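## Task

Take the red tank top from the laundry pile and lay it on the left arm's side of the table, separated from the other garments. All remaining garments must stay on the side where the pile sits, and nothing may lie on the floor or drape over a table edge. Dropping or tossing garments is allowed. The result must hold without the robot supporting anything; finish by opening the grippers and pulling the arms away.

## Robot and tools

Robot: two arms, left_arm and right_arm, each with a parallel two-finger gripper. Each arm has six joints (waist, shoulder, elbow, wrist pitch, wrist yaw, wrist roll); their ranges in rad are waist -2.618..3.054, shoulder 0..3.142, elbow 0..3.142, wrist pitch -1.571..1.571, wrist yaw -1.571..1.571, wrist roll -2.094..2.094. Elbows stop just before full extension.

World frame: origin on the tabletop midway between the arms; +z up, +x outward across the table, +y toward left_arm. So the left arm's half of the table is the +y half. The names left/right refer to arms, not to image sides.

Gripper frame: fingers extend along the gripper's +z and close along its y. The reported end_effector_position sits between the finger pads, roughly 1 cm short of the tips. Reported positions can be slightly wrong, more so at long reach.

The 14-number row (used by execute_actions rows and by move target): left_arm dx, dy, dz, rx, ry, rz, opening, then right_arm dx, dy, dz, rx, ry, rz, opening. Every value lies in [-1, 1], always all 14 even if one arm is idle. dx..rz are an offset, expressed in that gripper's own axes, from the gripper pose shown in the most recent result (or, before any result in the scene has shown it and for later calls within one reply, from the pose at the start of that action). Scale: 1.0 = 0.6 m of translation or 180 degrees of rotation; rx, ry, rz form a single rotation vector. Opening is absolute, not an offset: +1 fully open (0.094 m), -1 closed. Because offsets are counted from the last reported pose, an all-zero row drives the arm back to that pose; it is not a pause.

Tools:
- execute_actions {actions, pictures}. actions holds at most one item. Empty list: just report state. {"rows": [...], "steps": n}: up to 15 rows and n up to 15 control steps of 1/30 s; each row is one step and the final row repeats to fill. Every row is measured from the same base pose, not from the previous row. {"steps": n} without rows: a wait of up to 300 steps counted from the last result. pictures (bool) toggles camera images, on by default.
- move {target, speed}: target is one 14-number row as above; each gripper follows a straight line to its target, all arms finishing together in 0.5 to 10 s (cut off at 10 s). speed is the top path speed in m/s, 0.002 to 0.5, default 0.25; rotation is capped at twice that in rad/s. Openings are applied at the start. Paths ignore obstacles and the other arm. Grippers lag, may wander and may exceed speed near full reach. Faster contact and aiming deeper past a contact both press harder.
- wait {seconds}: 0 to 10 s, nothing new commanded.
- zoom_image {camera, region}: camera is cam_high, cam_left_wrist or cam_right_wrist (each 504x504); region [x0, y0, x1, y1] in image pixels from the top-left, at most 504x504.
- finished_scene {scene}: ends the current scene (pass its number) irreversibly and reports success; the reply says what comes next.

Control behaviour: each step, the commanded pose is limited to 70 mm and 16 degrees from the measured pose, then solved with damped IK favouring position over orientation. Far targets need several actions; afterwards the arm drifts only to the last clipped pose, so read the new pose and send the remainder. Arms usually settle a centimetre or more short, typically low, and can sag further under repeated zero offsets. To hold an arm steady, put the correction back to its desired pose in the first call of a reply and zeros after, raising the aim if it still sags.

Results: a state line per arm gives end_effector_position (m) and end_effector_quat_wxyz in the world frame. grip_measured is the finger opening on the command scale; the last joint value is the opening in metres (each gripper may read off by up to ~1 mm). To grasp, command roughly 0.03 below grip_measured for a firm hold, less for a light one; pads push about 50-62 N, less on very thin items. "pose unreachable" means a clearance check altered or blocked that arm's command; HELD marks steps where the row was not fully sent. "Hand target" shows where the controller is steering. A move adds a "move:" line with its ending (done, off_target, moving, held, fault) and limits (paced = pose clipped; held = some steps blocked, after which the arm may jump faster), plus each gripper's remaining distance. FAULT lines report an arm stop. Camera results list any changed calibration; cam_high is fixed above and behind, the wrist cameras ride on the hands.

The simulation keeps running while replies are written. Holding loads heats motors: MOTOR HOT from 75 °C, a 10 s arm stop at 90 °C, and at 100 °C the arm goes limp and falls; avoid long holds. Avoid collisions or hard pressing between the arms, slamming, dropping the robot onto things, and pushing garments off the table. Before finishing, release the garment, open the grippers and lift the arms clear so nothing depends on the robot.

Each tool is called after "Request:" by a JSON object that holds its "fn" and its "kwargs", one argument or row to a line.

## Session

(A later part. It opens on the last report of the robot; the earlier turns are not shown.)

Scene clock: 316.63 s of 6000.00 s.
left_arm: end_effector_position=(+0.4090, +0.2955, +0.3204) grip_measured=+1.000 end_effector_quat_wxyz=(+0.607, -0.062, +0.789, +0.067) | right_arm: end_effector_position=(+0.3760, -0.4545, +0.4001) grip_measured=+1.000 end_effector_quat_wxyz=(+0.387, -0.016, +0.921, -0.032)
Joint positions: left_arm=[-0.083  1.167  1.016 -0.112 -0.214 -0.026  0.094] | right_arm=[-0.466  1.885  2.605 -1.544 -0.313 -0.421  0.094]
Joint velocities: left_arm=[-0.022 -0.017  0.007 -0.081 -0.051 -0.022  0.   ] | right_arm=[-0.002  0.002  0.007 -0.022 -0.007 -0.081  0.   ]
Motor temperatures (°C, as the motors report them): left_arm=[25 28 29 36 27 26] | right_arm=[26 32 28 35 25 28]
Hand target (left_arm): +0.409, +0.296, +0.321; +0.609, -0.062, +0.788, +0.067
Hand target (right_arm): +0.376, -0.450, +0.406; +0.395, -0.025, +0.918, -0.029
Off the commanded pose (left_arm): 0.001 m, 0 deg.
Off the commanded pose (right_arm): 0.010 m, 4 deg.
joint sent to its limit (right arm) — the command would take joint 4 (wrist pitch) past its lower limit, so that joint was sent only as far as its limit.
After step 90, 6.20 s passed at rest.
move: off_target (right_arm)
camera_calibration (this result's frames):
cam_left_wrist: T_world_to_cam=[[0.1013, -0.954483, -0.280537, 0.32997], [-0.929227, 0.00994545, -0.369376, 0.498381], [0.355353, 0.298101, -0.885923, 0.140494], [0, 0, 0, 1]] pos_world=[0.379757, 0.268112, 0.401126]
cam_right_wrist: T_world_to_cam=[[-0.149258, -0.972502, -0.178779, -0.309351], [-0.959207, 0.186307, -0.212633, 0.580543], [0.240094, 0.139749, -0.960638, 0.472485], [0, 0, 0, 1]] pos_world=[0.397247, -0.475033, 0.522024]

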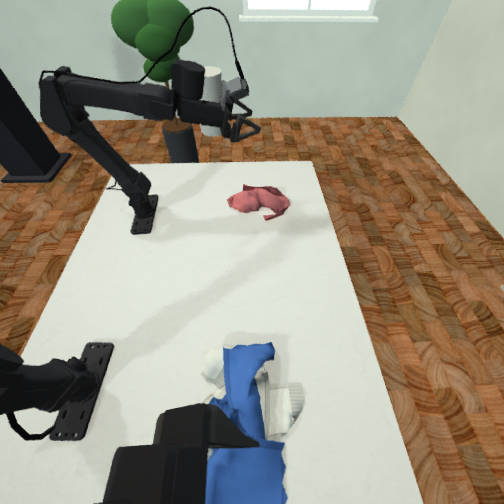

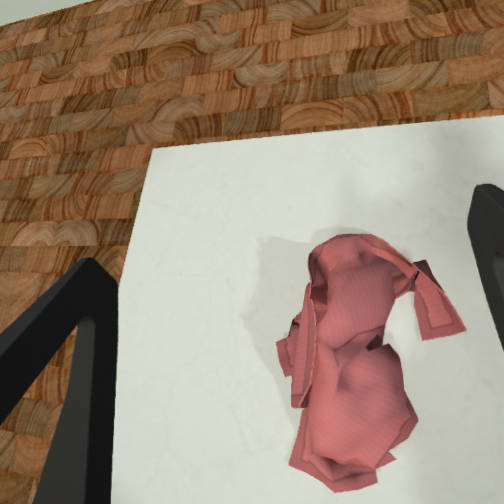

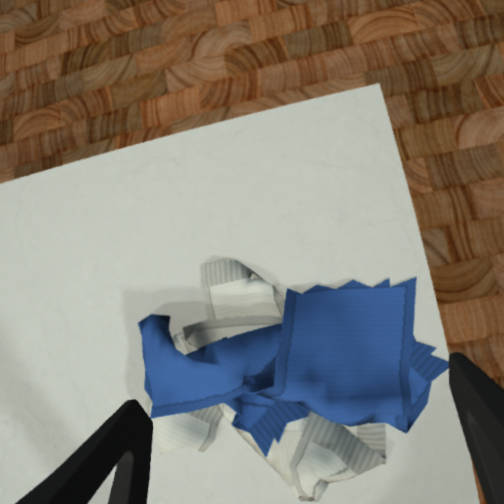

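Request:
{"fn": "move", "kwargs": {
  "target": [0, 0, 0, 0, 0, 0, 1, 0.3919, -0.0946, 0.3968, 0, 0.253, 0, 0.4],
  "speed": 0.3
}}

Request:
{"fn": "move", "kwargs": {
  "target": [0, 0, 0, 0, 0, 0, 1, 0, 0, 0.105, 0, 0, 0, 0.4],
  "speed": 0.06
}}

Request:
{"fn": "move", "kwargs": {
  "target": [0, 0, 0, 0, 0, 0, 1, 0, 0, 0.015, 0, 0, 0, -1],
  "speed": 0.05
}}

Scene clock: 352.03 s of 6000.00 s.
left_arm: end_effector_position=(+0.4087, +0.2955, +0.3195) grip_measured=+1.000 end_effector_quat_wxyz=(+0.606, -0.062, +0.790, +0.067) | right_arm: end_effector_position=(+0.3694, -0.5239, +0.0542) grip_measured=+0.402 end_effector_quat_wxyz=(-0.018, -0.004, +1.000, -0.019)
Joint positions: left_arm=[-0.083  1.167  1.016 -0.116 -0.214 -0.026  0.094] | right_arm=[-0.466  2.267  1.953 -1.27   0.05  -0.517  0.066]
Joint velocities: left_arm=[ 0.002 -0.012  0.007 -0.022 -0.037 -0.081  0.   ] | right_arm=[-0.002 -0.007  0.017 -0.037  0.051  0.007 -0.   ]
Motor temperatures (°C, as the motors report them): left_arm=[25 28 29 36 27 26] | right_arm=[26 33 28 33 25 28]
Hand target (left_arm): +0.409, +0.296, +0.320; +0.607, -0.062, +0.789, +0.067
Hand target (right_arm): +0.377, -0.531, +0.066; +0.000, -0.003, +0.999, -0.034
Off the commanded pose (left_arm): 0.001 m, 0 deg.
Off the commanded pose (right_arm): 0.023 m, 3 deg.
After step 90, 30.47 s passed at rest.
move: off_target (right_arm)
camera_calibration (this result's frames):
cam_left_wrist: T_world_to_cam=[[0.10023, -0.954447, -0.281043, 0.330338], [-0.930628, 0.00999226, -0.365829, 0.497247], [0.351973, 0.298214, -0.887234, 0.141548], [0, 0, 0, 1]] pos_world=[0.379821, 0.26811, 0.400333]
cam_right_wrist: T_world_to_cam=[[-0.278579, -0.960245, -0.0180074, -0.394231], [-0.793969, 0.21971, 0.56687, 0.427812], [-0.540377, 0.172215, -0.823611, 0.449313], [0, 0, 0, 1]] pos_world=[0.472643, -0.549931, 0.120446]

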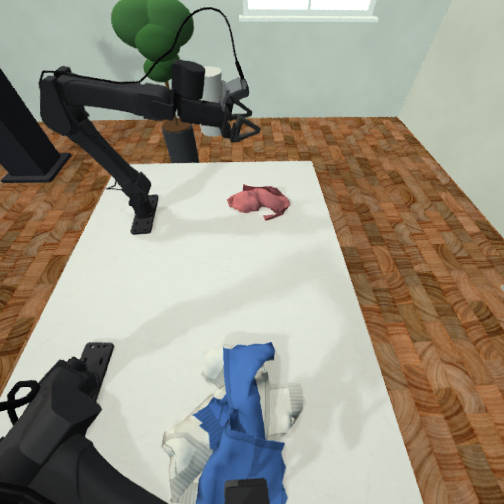

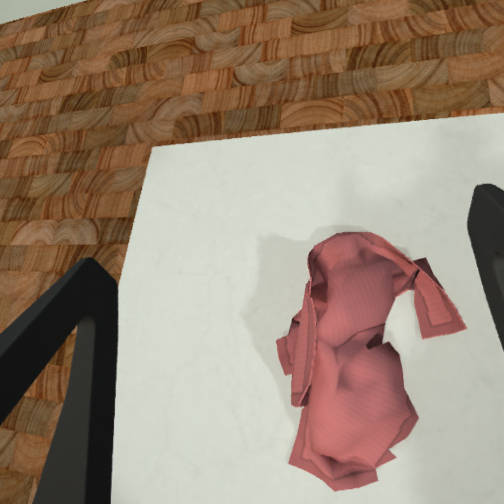

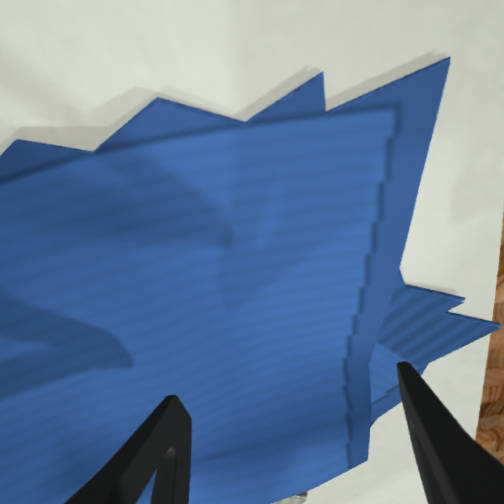

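Scene clock: 353.33 s of 6000.00 s.
left_arm: end_effector_position=(+0.4085, +0.2955, +0.3186) grip_measured=+1.000 end_effector_quat_wxyz=(+0.604, -0.062, +0.792, +0.067) | right_arm: end_effector_position=(+0.3662, -0.5218, +0.0165) grip_measured=+0.401 end_effector_quat_wxyz=(-0.018, -0.007, +1.000, -0.018)
Joint positions: left_arm=[-0.083  1.167  1.016 -0.12  -0.214 -0.026  0.094] | right_arm=[-0.466  2.274  1.813 -1.123  0.049 -0.524  0.066]
Joint velocities: left_arm=[ 0.007  0.012 -0.027  0.022 -0.037  0.051  0.   ] | right_arm=[-0.007 -0.002  0.017  0.037 -0.007 -0.037 -0.001]
Motor temperatures (°C, as the motors report them): left_arm=[25 28 29 36 27 26] | right_arm=[26 33 28 33 25 28]
Hand target (left_arm): +0.409, +0.296, +0.320; +0.606, -0.062, +0.790, +0.067
Hand target (right_arm): +0.365, -0.525, -0.008; -0.020, -0.003, +1.000, -0.018
Off the commanded pose (left_arm): 0.001 m, 0 deg.
Off the commanded pose (right_arm): 0.026 m, 0 deg.
move: off_target (right_arm)
camera_calibration (this result's frames):
cam_left_wrist: T_world_to_cam=[[0.0991574, -0.954411, -0.281545, 0.330706], [-0.932016, 0.0100386, -0.362277, 0.496108], [0.348588, 0.298327, -0.888531, 0.142598], [0, 0, 0, 1]] pos_world=[0.379881, 0.268108, 0.39954]
cam_right_wrist: T_world_to_cam=[[-0.271613, -0.962211, -0.0194068, -0.397331], [-0.796368, 0.213385, 0.565919, 0.443723], [-0.540392, 0.169166, -0.824232, 0.414639], [0, 0, 0, 1]] pos_world=[0.469515, -0.547143, 0.0829371]

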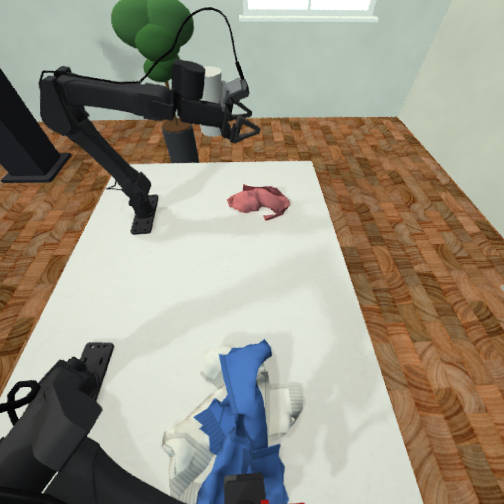

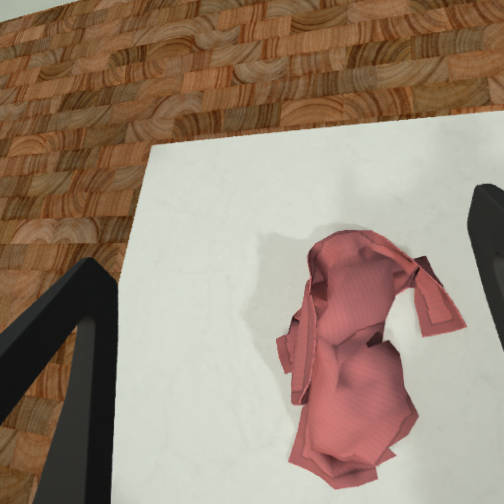

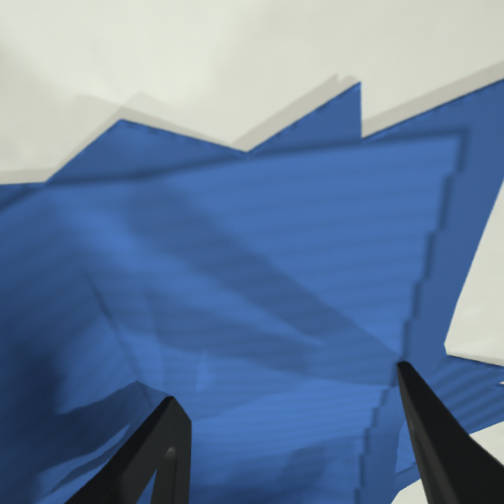

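Scene clock: 354.03 s of 6000.00 s.
left_arm: end_effector_position=(+0.4082, +0.2956, +0.3177) grip_measured=+1.000 end_effector_quat_wxyz=(+0.603, -0.062, +0.793, +0.067) | right_arm: end_effector_position=(+0.3675, -0.5204, +0.0179) grip_measured=-0.995 end_effector_quat_wxyz=(-0.014, -0.008, +1.000, -0.015)
Joint positions: left_arm=[-0.083  1.167  1.016 -0.123 -0.214 -0.026  0.094] | right_arm=[-0.465  2.27   1.813 -1.122  0.041 -0.524  0.   ]
Joint velocities: left_arm=[ 0.002 -0.002  0.007  0.037  0.037  0.022  0.   ] | right_arm=[ 0.007  0.002  0.002  0.051 -0.081 -0.022  0.   ]
Motor temperatures (°C, as the motors report them): left_arm=[25 28 29 36 27 26] | right_arm=[26 33 27 33 25 28]
Hand target (left_arm): +0.408, +0.296, +0.319; +0.604, -0.062, +0.792, +0.067
Hand target (right_arm): +0.366, -0.522, +0.008; -0.018, -0.007, +1.000, -0.018
Off the commanded pose (left_arm): 0.001 m, 0 deg.
Off the commanded pose (right_arm): 0.011 m, 1 deg.
move: off_target (right_arm)
camera_calibration (this result's frames):
cam_left_wrist: T_world_to_cam=[[0.098083, -0.954375, -0.282042, 0.331072], [-0.933391, 0.0100845, -0.35872, 0.494966], [0.345198, 0.29844, -0.889816, 0.143644], [0, 0, 0, 1]] pos_world=[0.379939, 0.268106, 0.398747]
cam_right_wrist: T_world_to_cam=[[-0.270421, -0.962375, -0.0265962, -0.396051], [-0.800954, 0.209563, 0.560852, 0.443548], [-0.534177, 0.172968, -0.827489, 0.416019], [0, 0, 0, 1]] pos_world=[0.470389, -0.546059, 0.084952]

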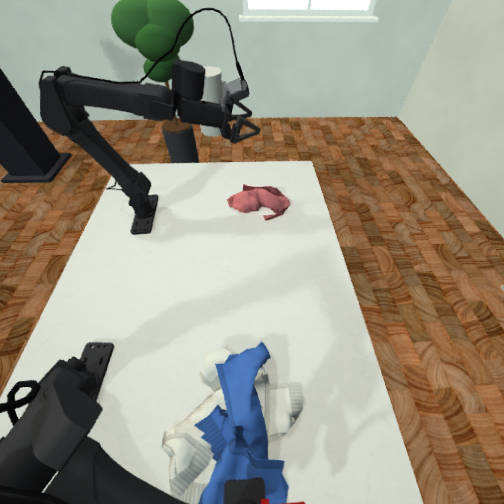

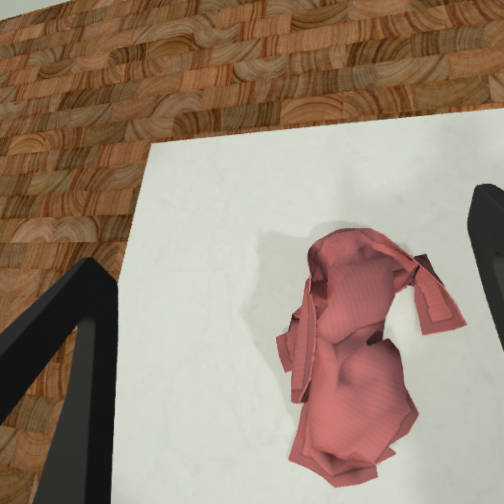

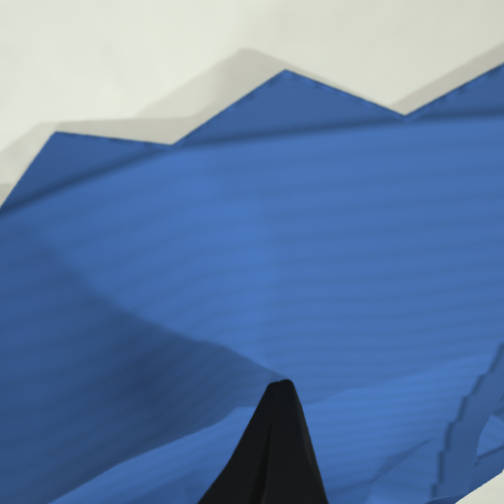

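Request:
{"fn": "move", "kwargs": {
  "target": [0, 0, 0, 0, 0, 0, 1, 0, 0.14, 0.02, 0, 0, 0, -1],
  "speed": 0.08
}}

Request:
{"fn": "move", "kwargs": {
  "target": [0, 0, 0, 0, 0, 0, 1, 0, -0.2, -0.45, 0, 0, 0, 1],
  "speed": 0.25
}}

Scene clock: 363.53 s of 6000.00 s.
left_arm: end_effector_position=(+0.4080, +0.2956, +0.3167) grip_measured=+1.000 end_effector_quat_wxyz=(+0.601, -0.062, +0.794, +0.068) | right_arm: end_effector_position=(+0.3710, -0.4554, +0.0165) grip_measured=-0.995 end_effector_quat_wxyz=(-0.007, -0.003, +0.999, -0.044)
Joint positions: left_arm=[-0.083  1.167  1.016 -0.128 -0.214 -0.026  0.094] | right_arm=[-0.301  2.146  1.601 -1.008  0.087 -0.352  0.   ]
Joint velocities: left_arm=[-0.007 -0.012 -0.007  0.051  0.022  0.007  0.   ] | right_arm=[-0.002 -0.012  0.007 -0.007 -0.081  0.022 -0.   ]
Motor temperatures (°C, as the motors report them): left_arm=[25 28 29 36 27 26] | right_arm=[26 35 27 32 25 28]
Hand target (left_arm): +0.408, +0.296, +0.318; +0.603, -0.062, +0.793, +0.067
Hand target (right_arm): +0.366, -0.436, +0.005; -0.014, -0.007, +1.000, -0.014
Off the commanded pose (left_arm): 0.001 m, 0 deg.
Off the commanded pose (right_arm): 0.023 m, 3 deg.
After step 90, 5.10 s passed at rest.
move: off_target (right_arm)
camera_calibration (this result's frames):
cam_left_wrist: T_world_to_cam=[[0.096899, -0.954336, -0.282585, 0.331473], [-0.934887, 0.0101345, -0.354801, 0.493704], [0.341463, 0.298565, -0.891214, 0.144789], [0, 0, 0, 1]] pos_world=[0.379998, 0.268104, 0.397874]
cam_right_wrist: T_world_to_cam=[[-0.278033, -0.960262, 0.0243769, -0.329555], [-0.80707, 0.247289, 0.536178, 0.453333], [-0.5209, 0.129401, -0.843753, 0.38103], [0, 0, 0, 1]] pos_world=[0.472723, -0.477869, 0.0864618]

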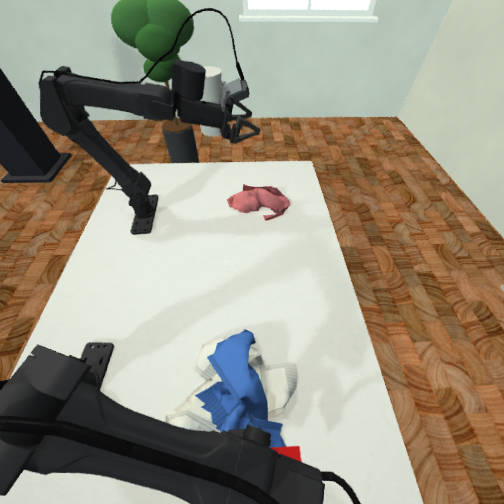

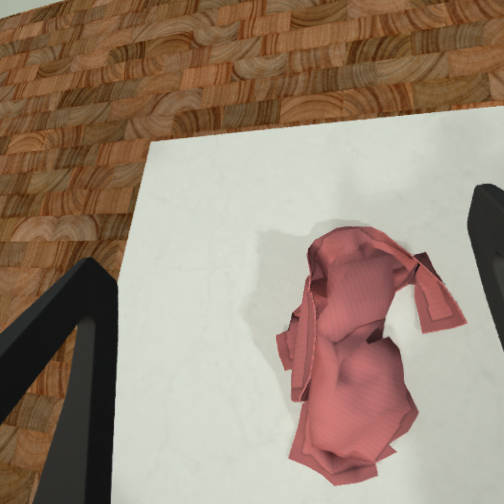

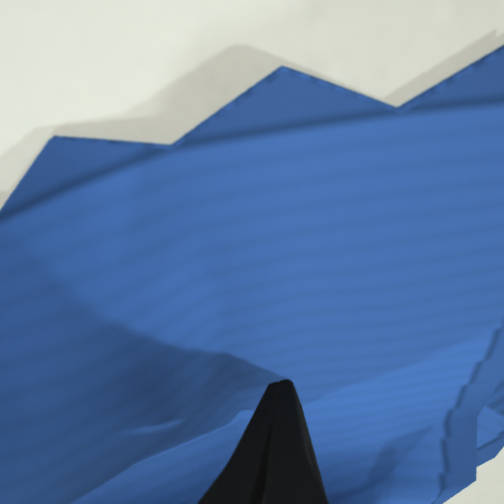

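Scene clock: 365.20 s of 6000.00 s.
left_arm: end_effector_position=(+0.4077, +0.2956, +0.3158) grip_measured=+1.000 end_effector_quat_wxyz=(+0.600, -0.061, +0.795, +0.068) | right_arm: end_effector_position=(+0.3814, -0.5527, +0.2920) grip_measured=+1.000 end_effector_quat_wxyz=(+0.183, -0.009, +0.969, -0.168)
Joint positions: left_arm=[-0.083  1.167  1.016 -0.131 -0.214 -0.026  0.094] | right_arm=[-0.49   2.099  2.564 -1.542  0.097 -0.577  0.094]
Joint velocities: left_arm=[-0.002  0.007  0.002 -0.007  0.022 -0.007  0.   ] | right_arm=[-0.012 -0.012 -0.007 -0.007 -0.125 -0.051  0.   ]
Motor temperatures (°C, as the motors report them): left_arm=[25 28 29 36 27 26] | right_arm=[26 35 27 32 25 28]
Hand target (left_arm): +0.408, +0.296, +0.317; +0.601, -0.062, +0.794, +0.068
Hand target (right_arm): +0.378, -0.554, +0.297; +0.185, -0.010, +0.968, -0.172
Off the commanded pose (left_arm): 0.001 m, 0 deg.
Off the commanded pose (right_arm): 0.007 m, 26 deg; orientation clipped at the last step of the last action.
joint sent to its limit (right arm) — the command would take joint 4 (wrist pitch) past its lower limit, so that joint was sent only as far as its limit.
move: off_target (right_arm); limits=paced
camera_calibration (this result's frames):
cam_left_wrist: T_world_to_cam=[[0.0958207, -0.9543, -0.283074, 0.331836], [-0.936233, 0.0101795, -0.351233, 0.492553], [0.338063, 0.298678, -0.892471, 0.145826], [0, 0, 0, 1]] pos_world=[0.380049, 0.268102, 0.39708]
cam_right_wrist: T_world_to_cam=[[-0.284529, -0.945291, 0.159588, -0.455608], [-0.943995, 0.305278, 0.125215, 0.542311], [-0.167084, -0.115023, -0.97921, 0.400904], [0, 0, 0, 1]] pos_world=[0.449289, -0.550125, 0.397374]

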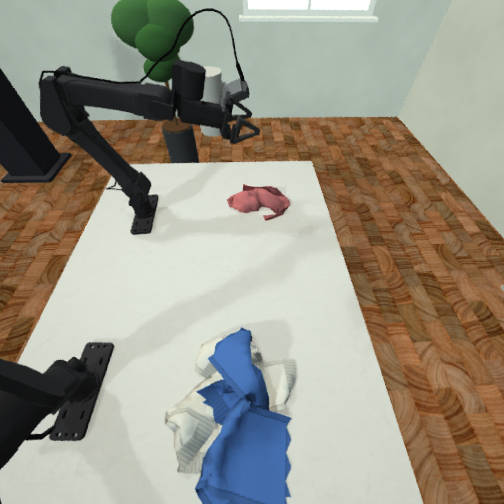

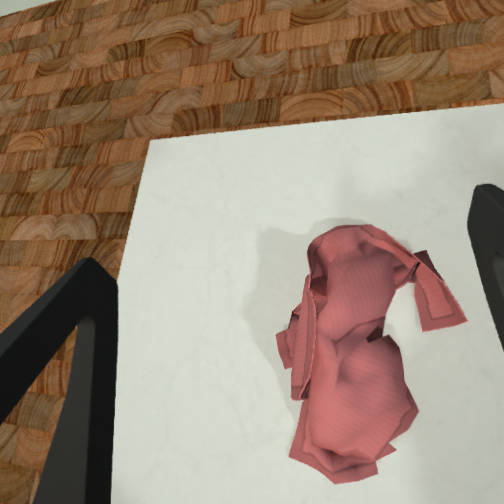

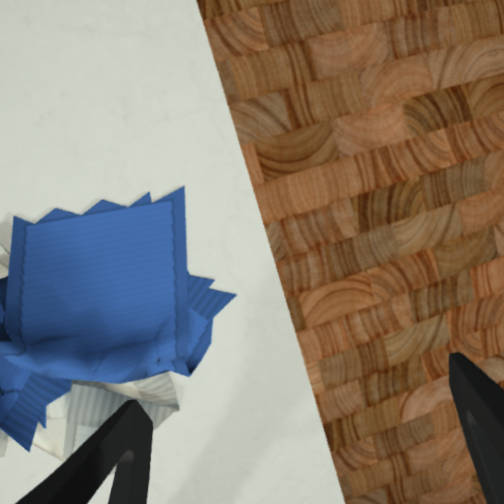

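Request:
{"fn": "finished_scene", "kwargs": {
  "scene": 1
}}

The scene is finished: the task was done.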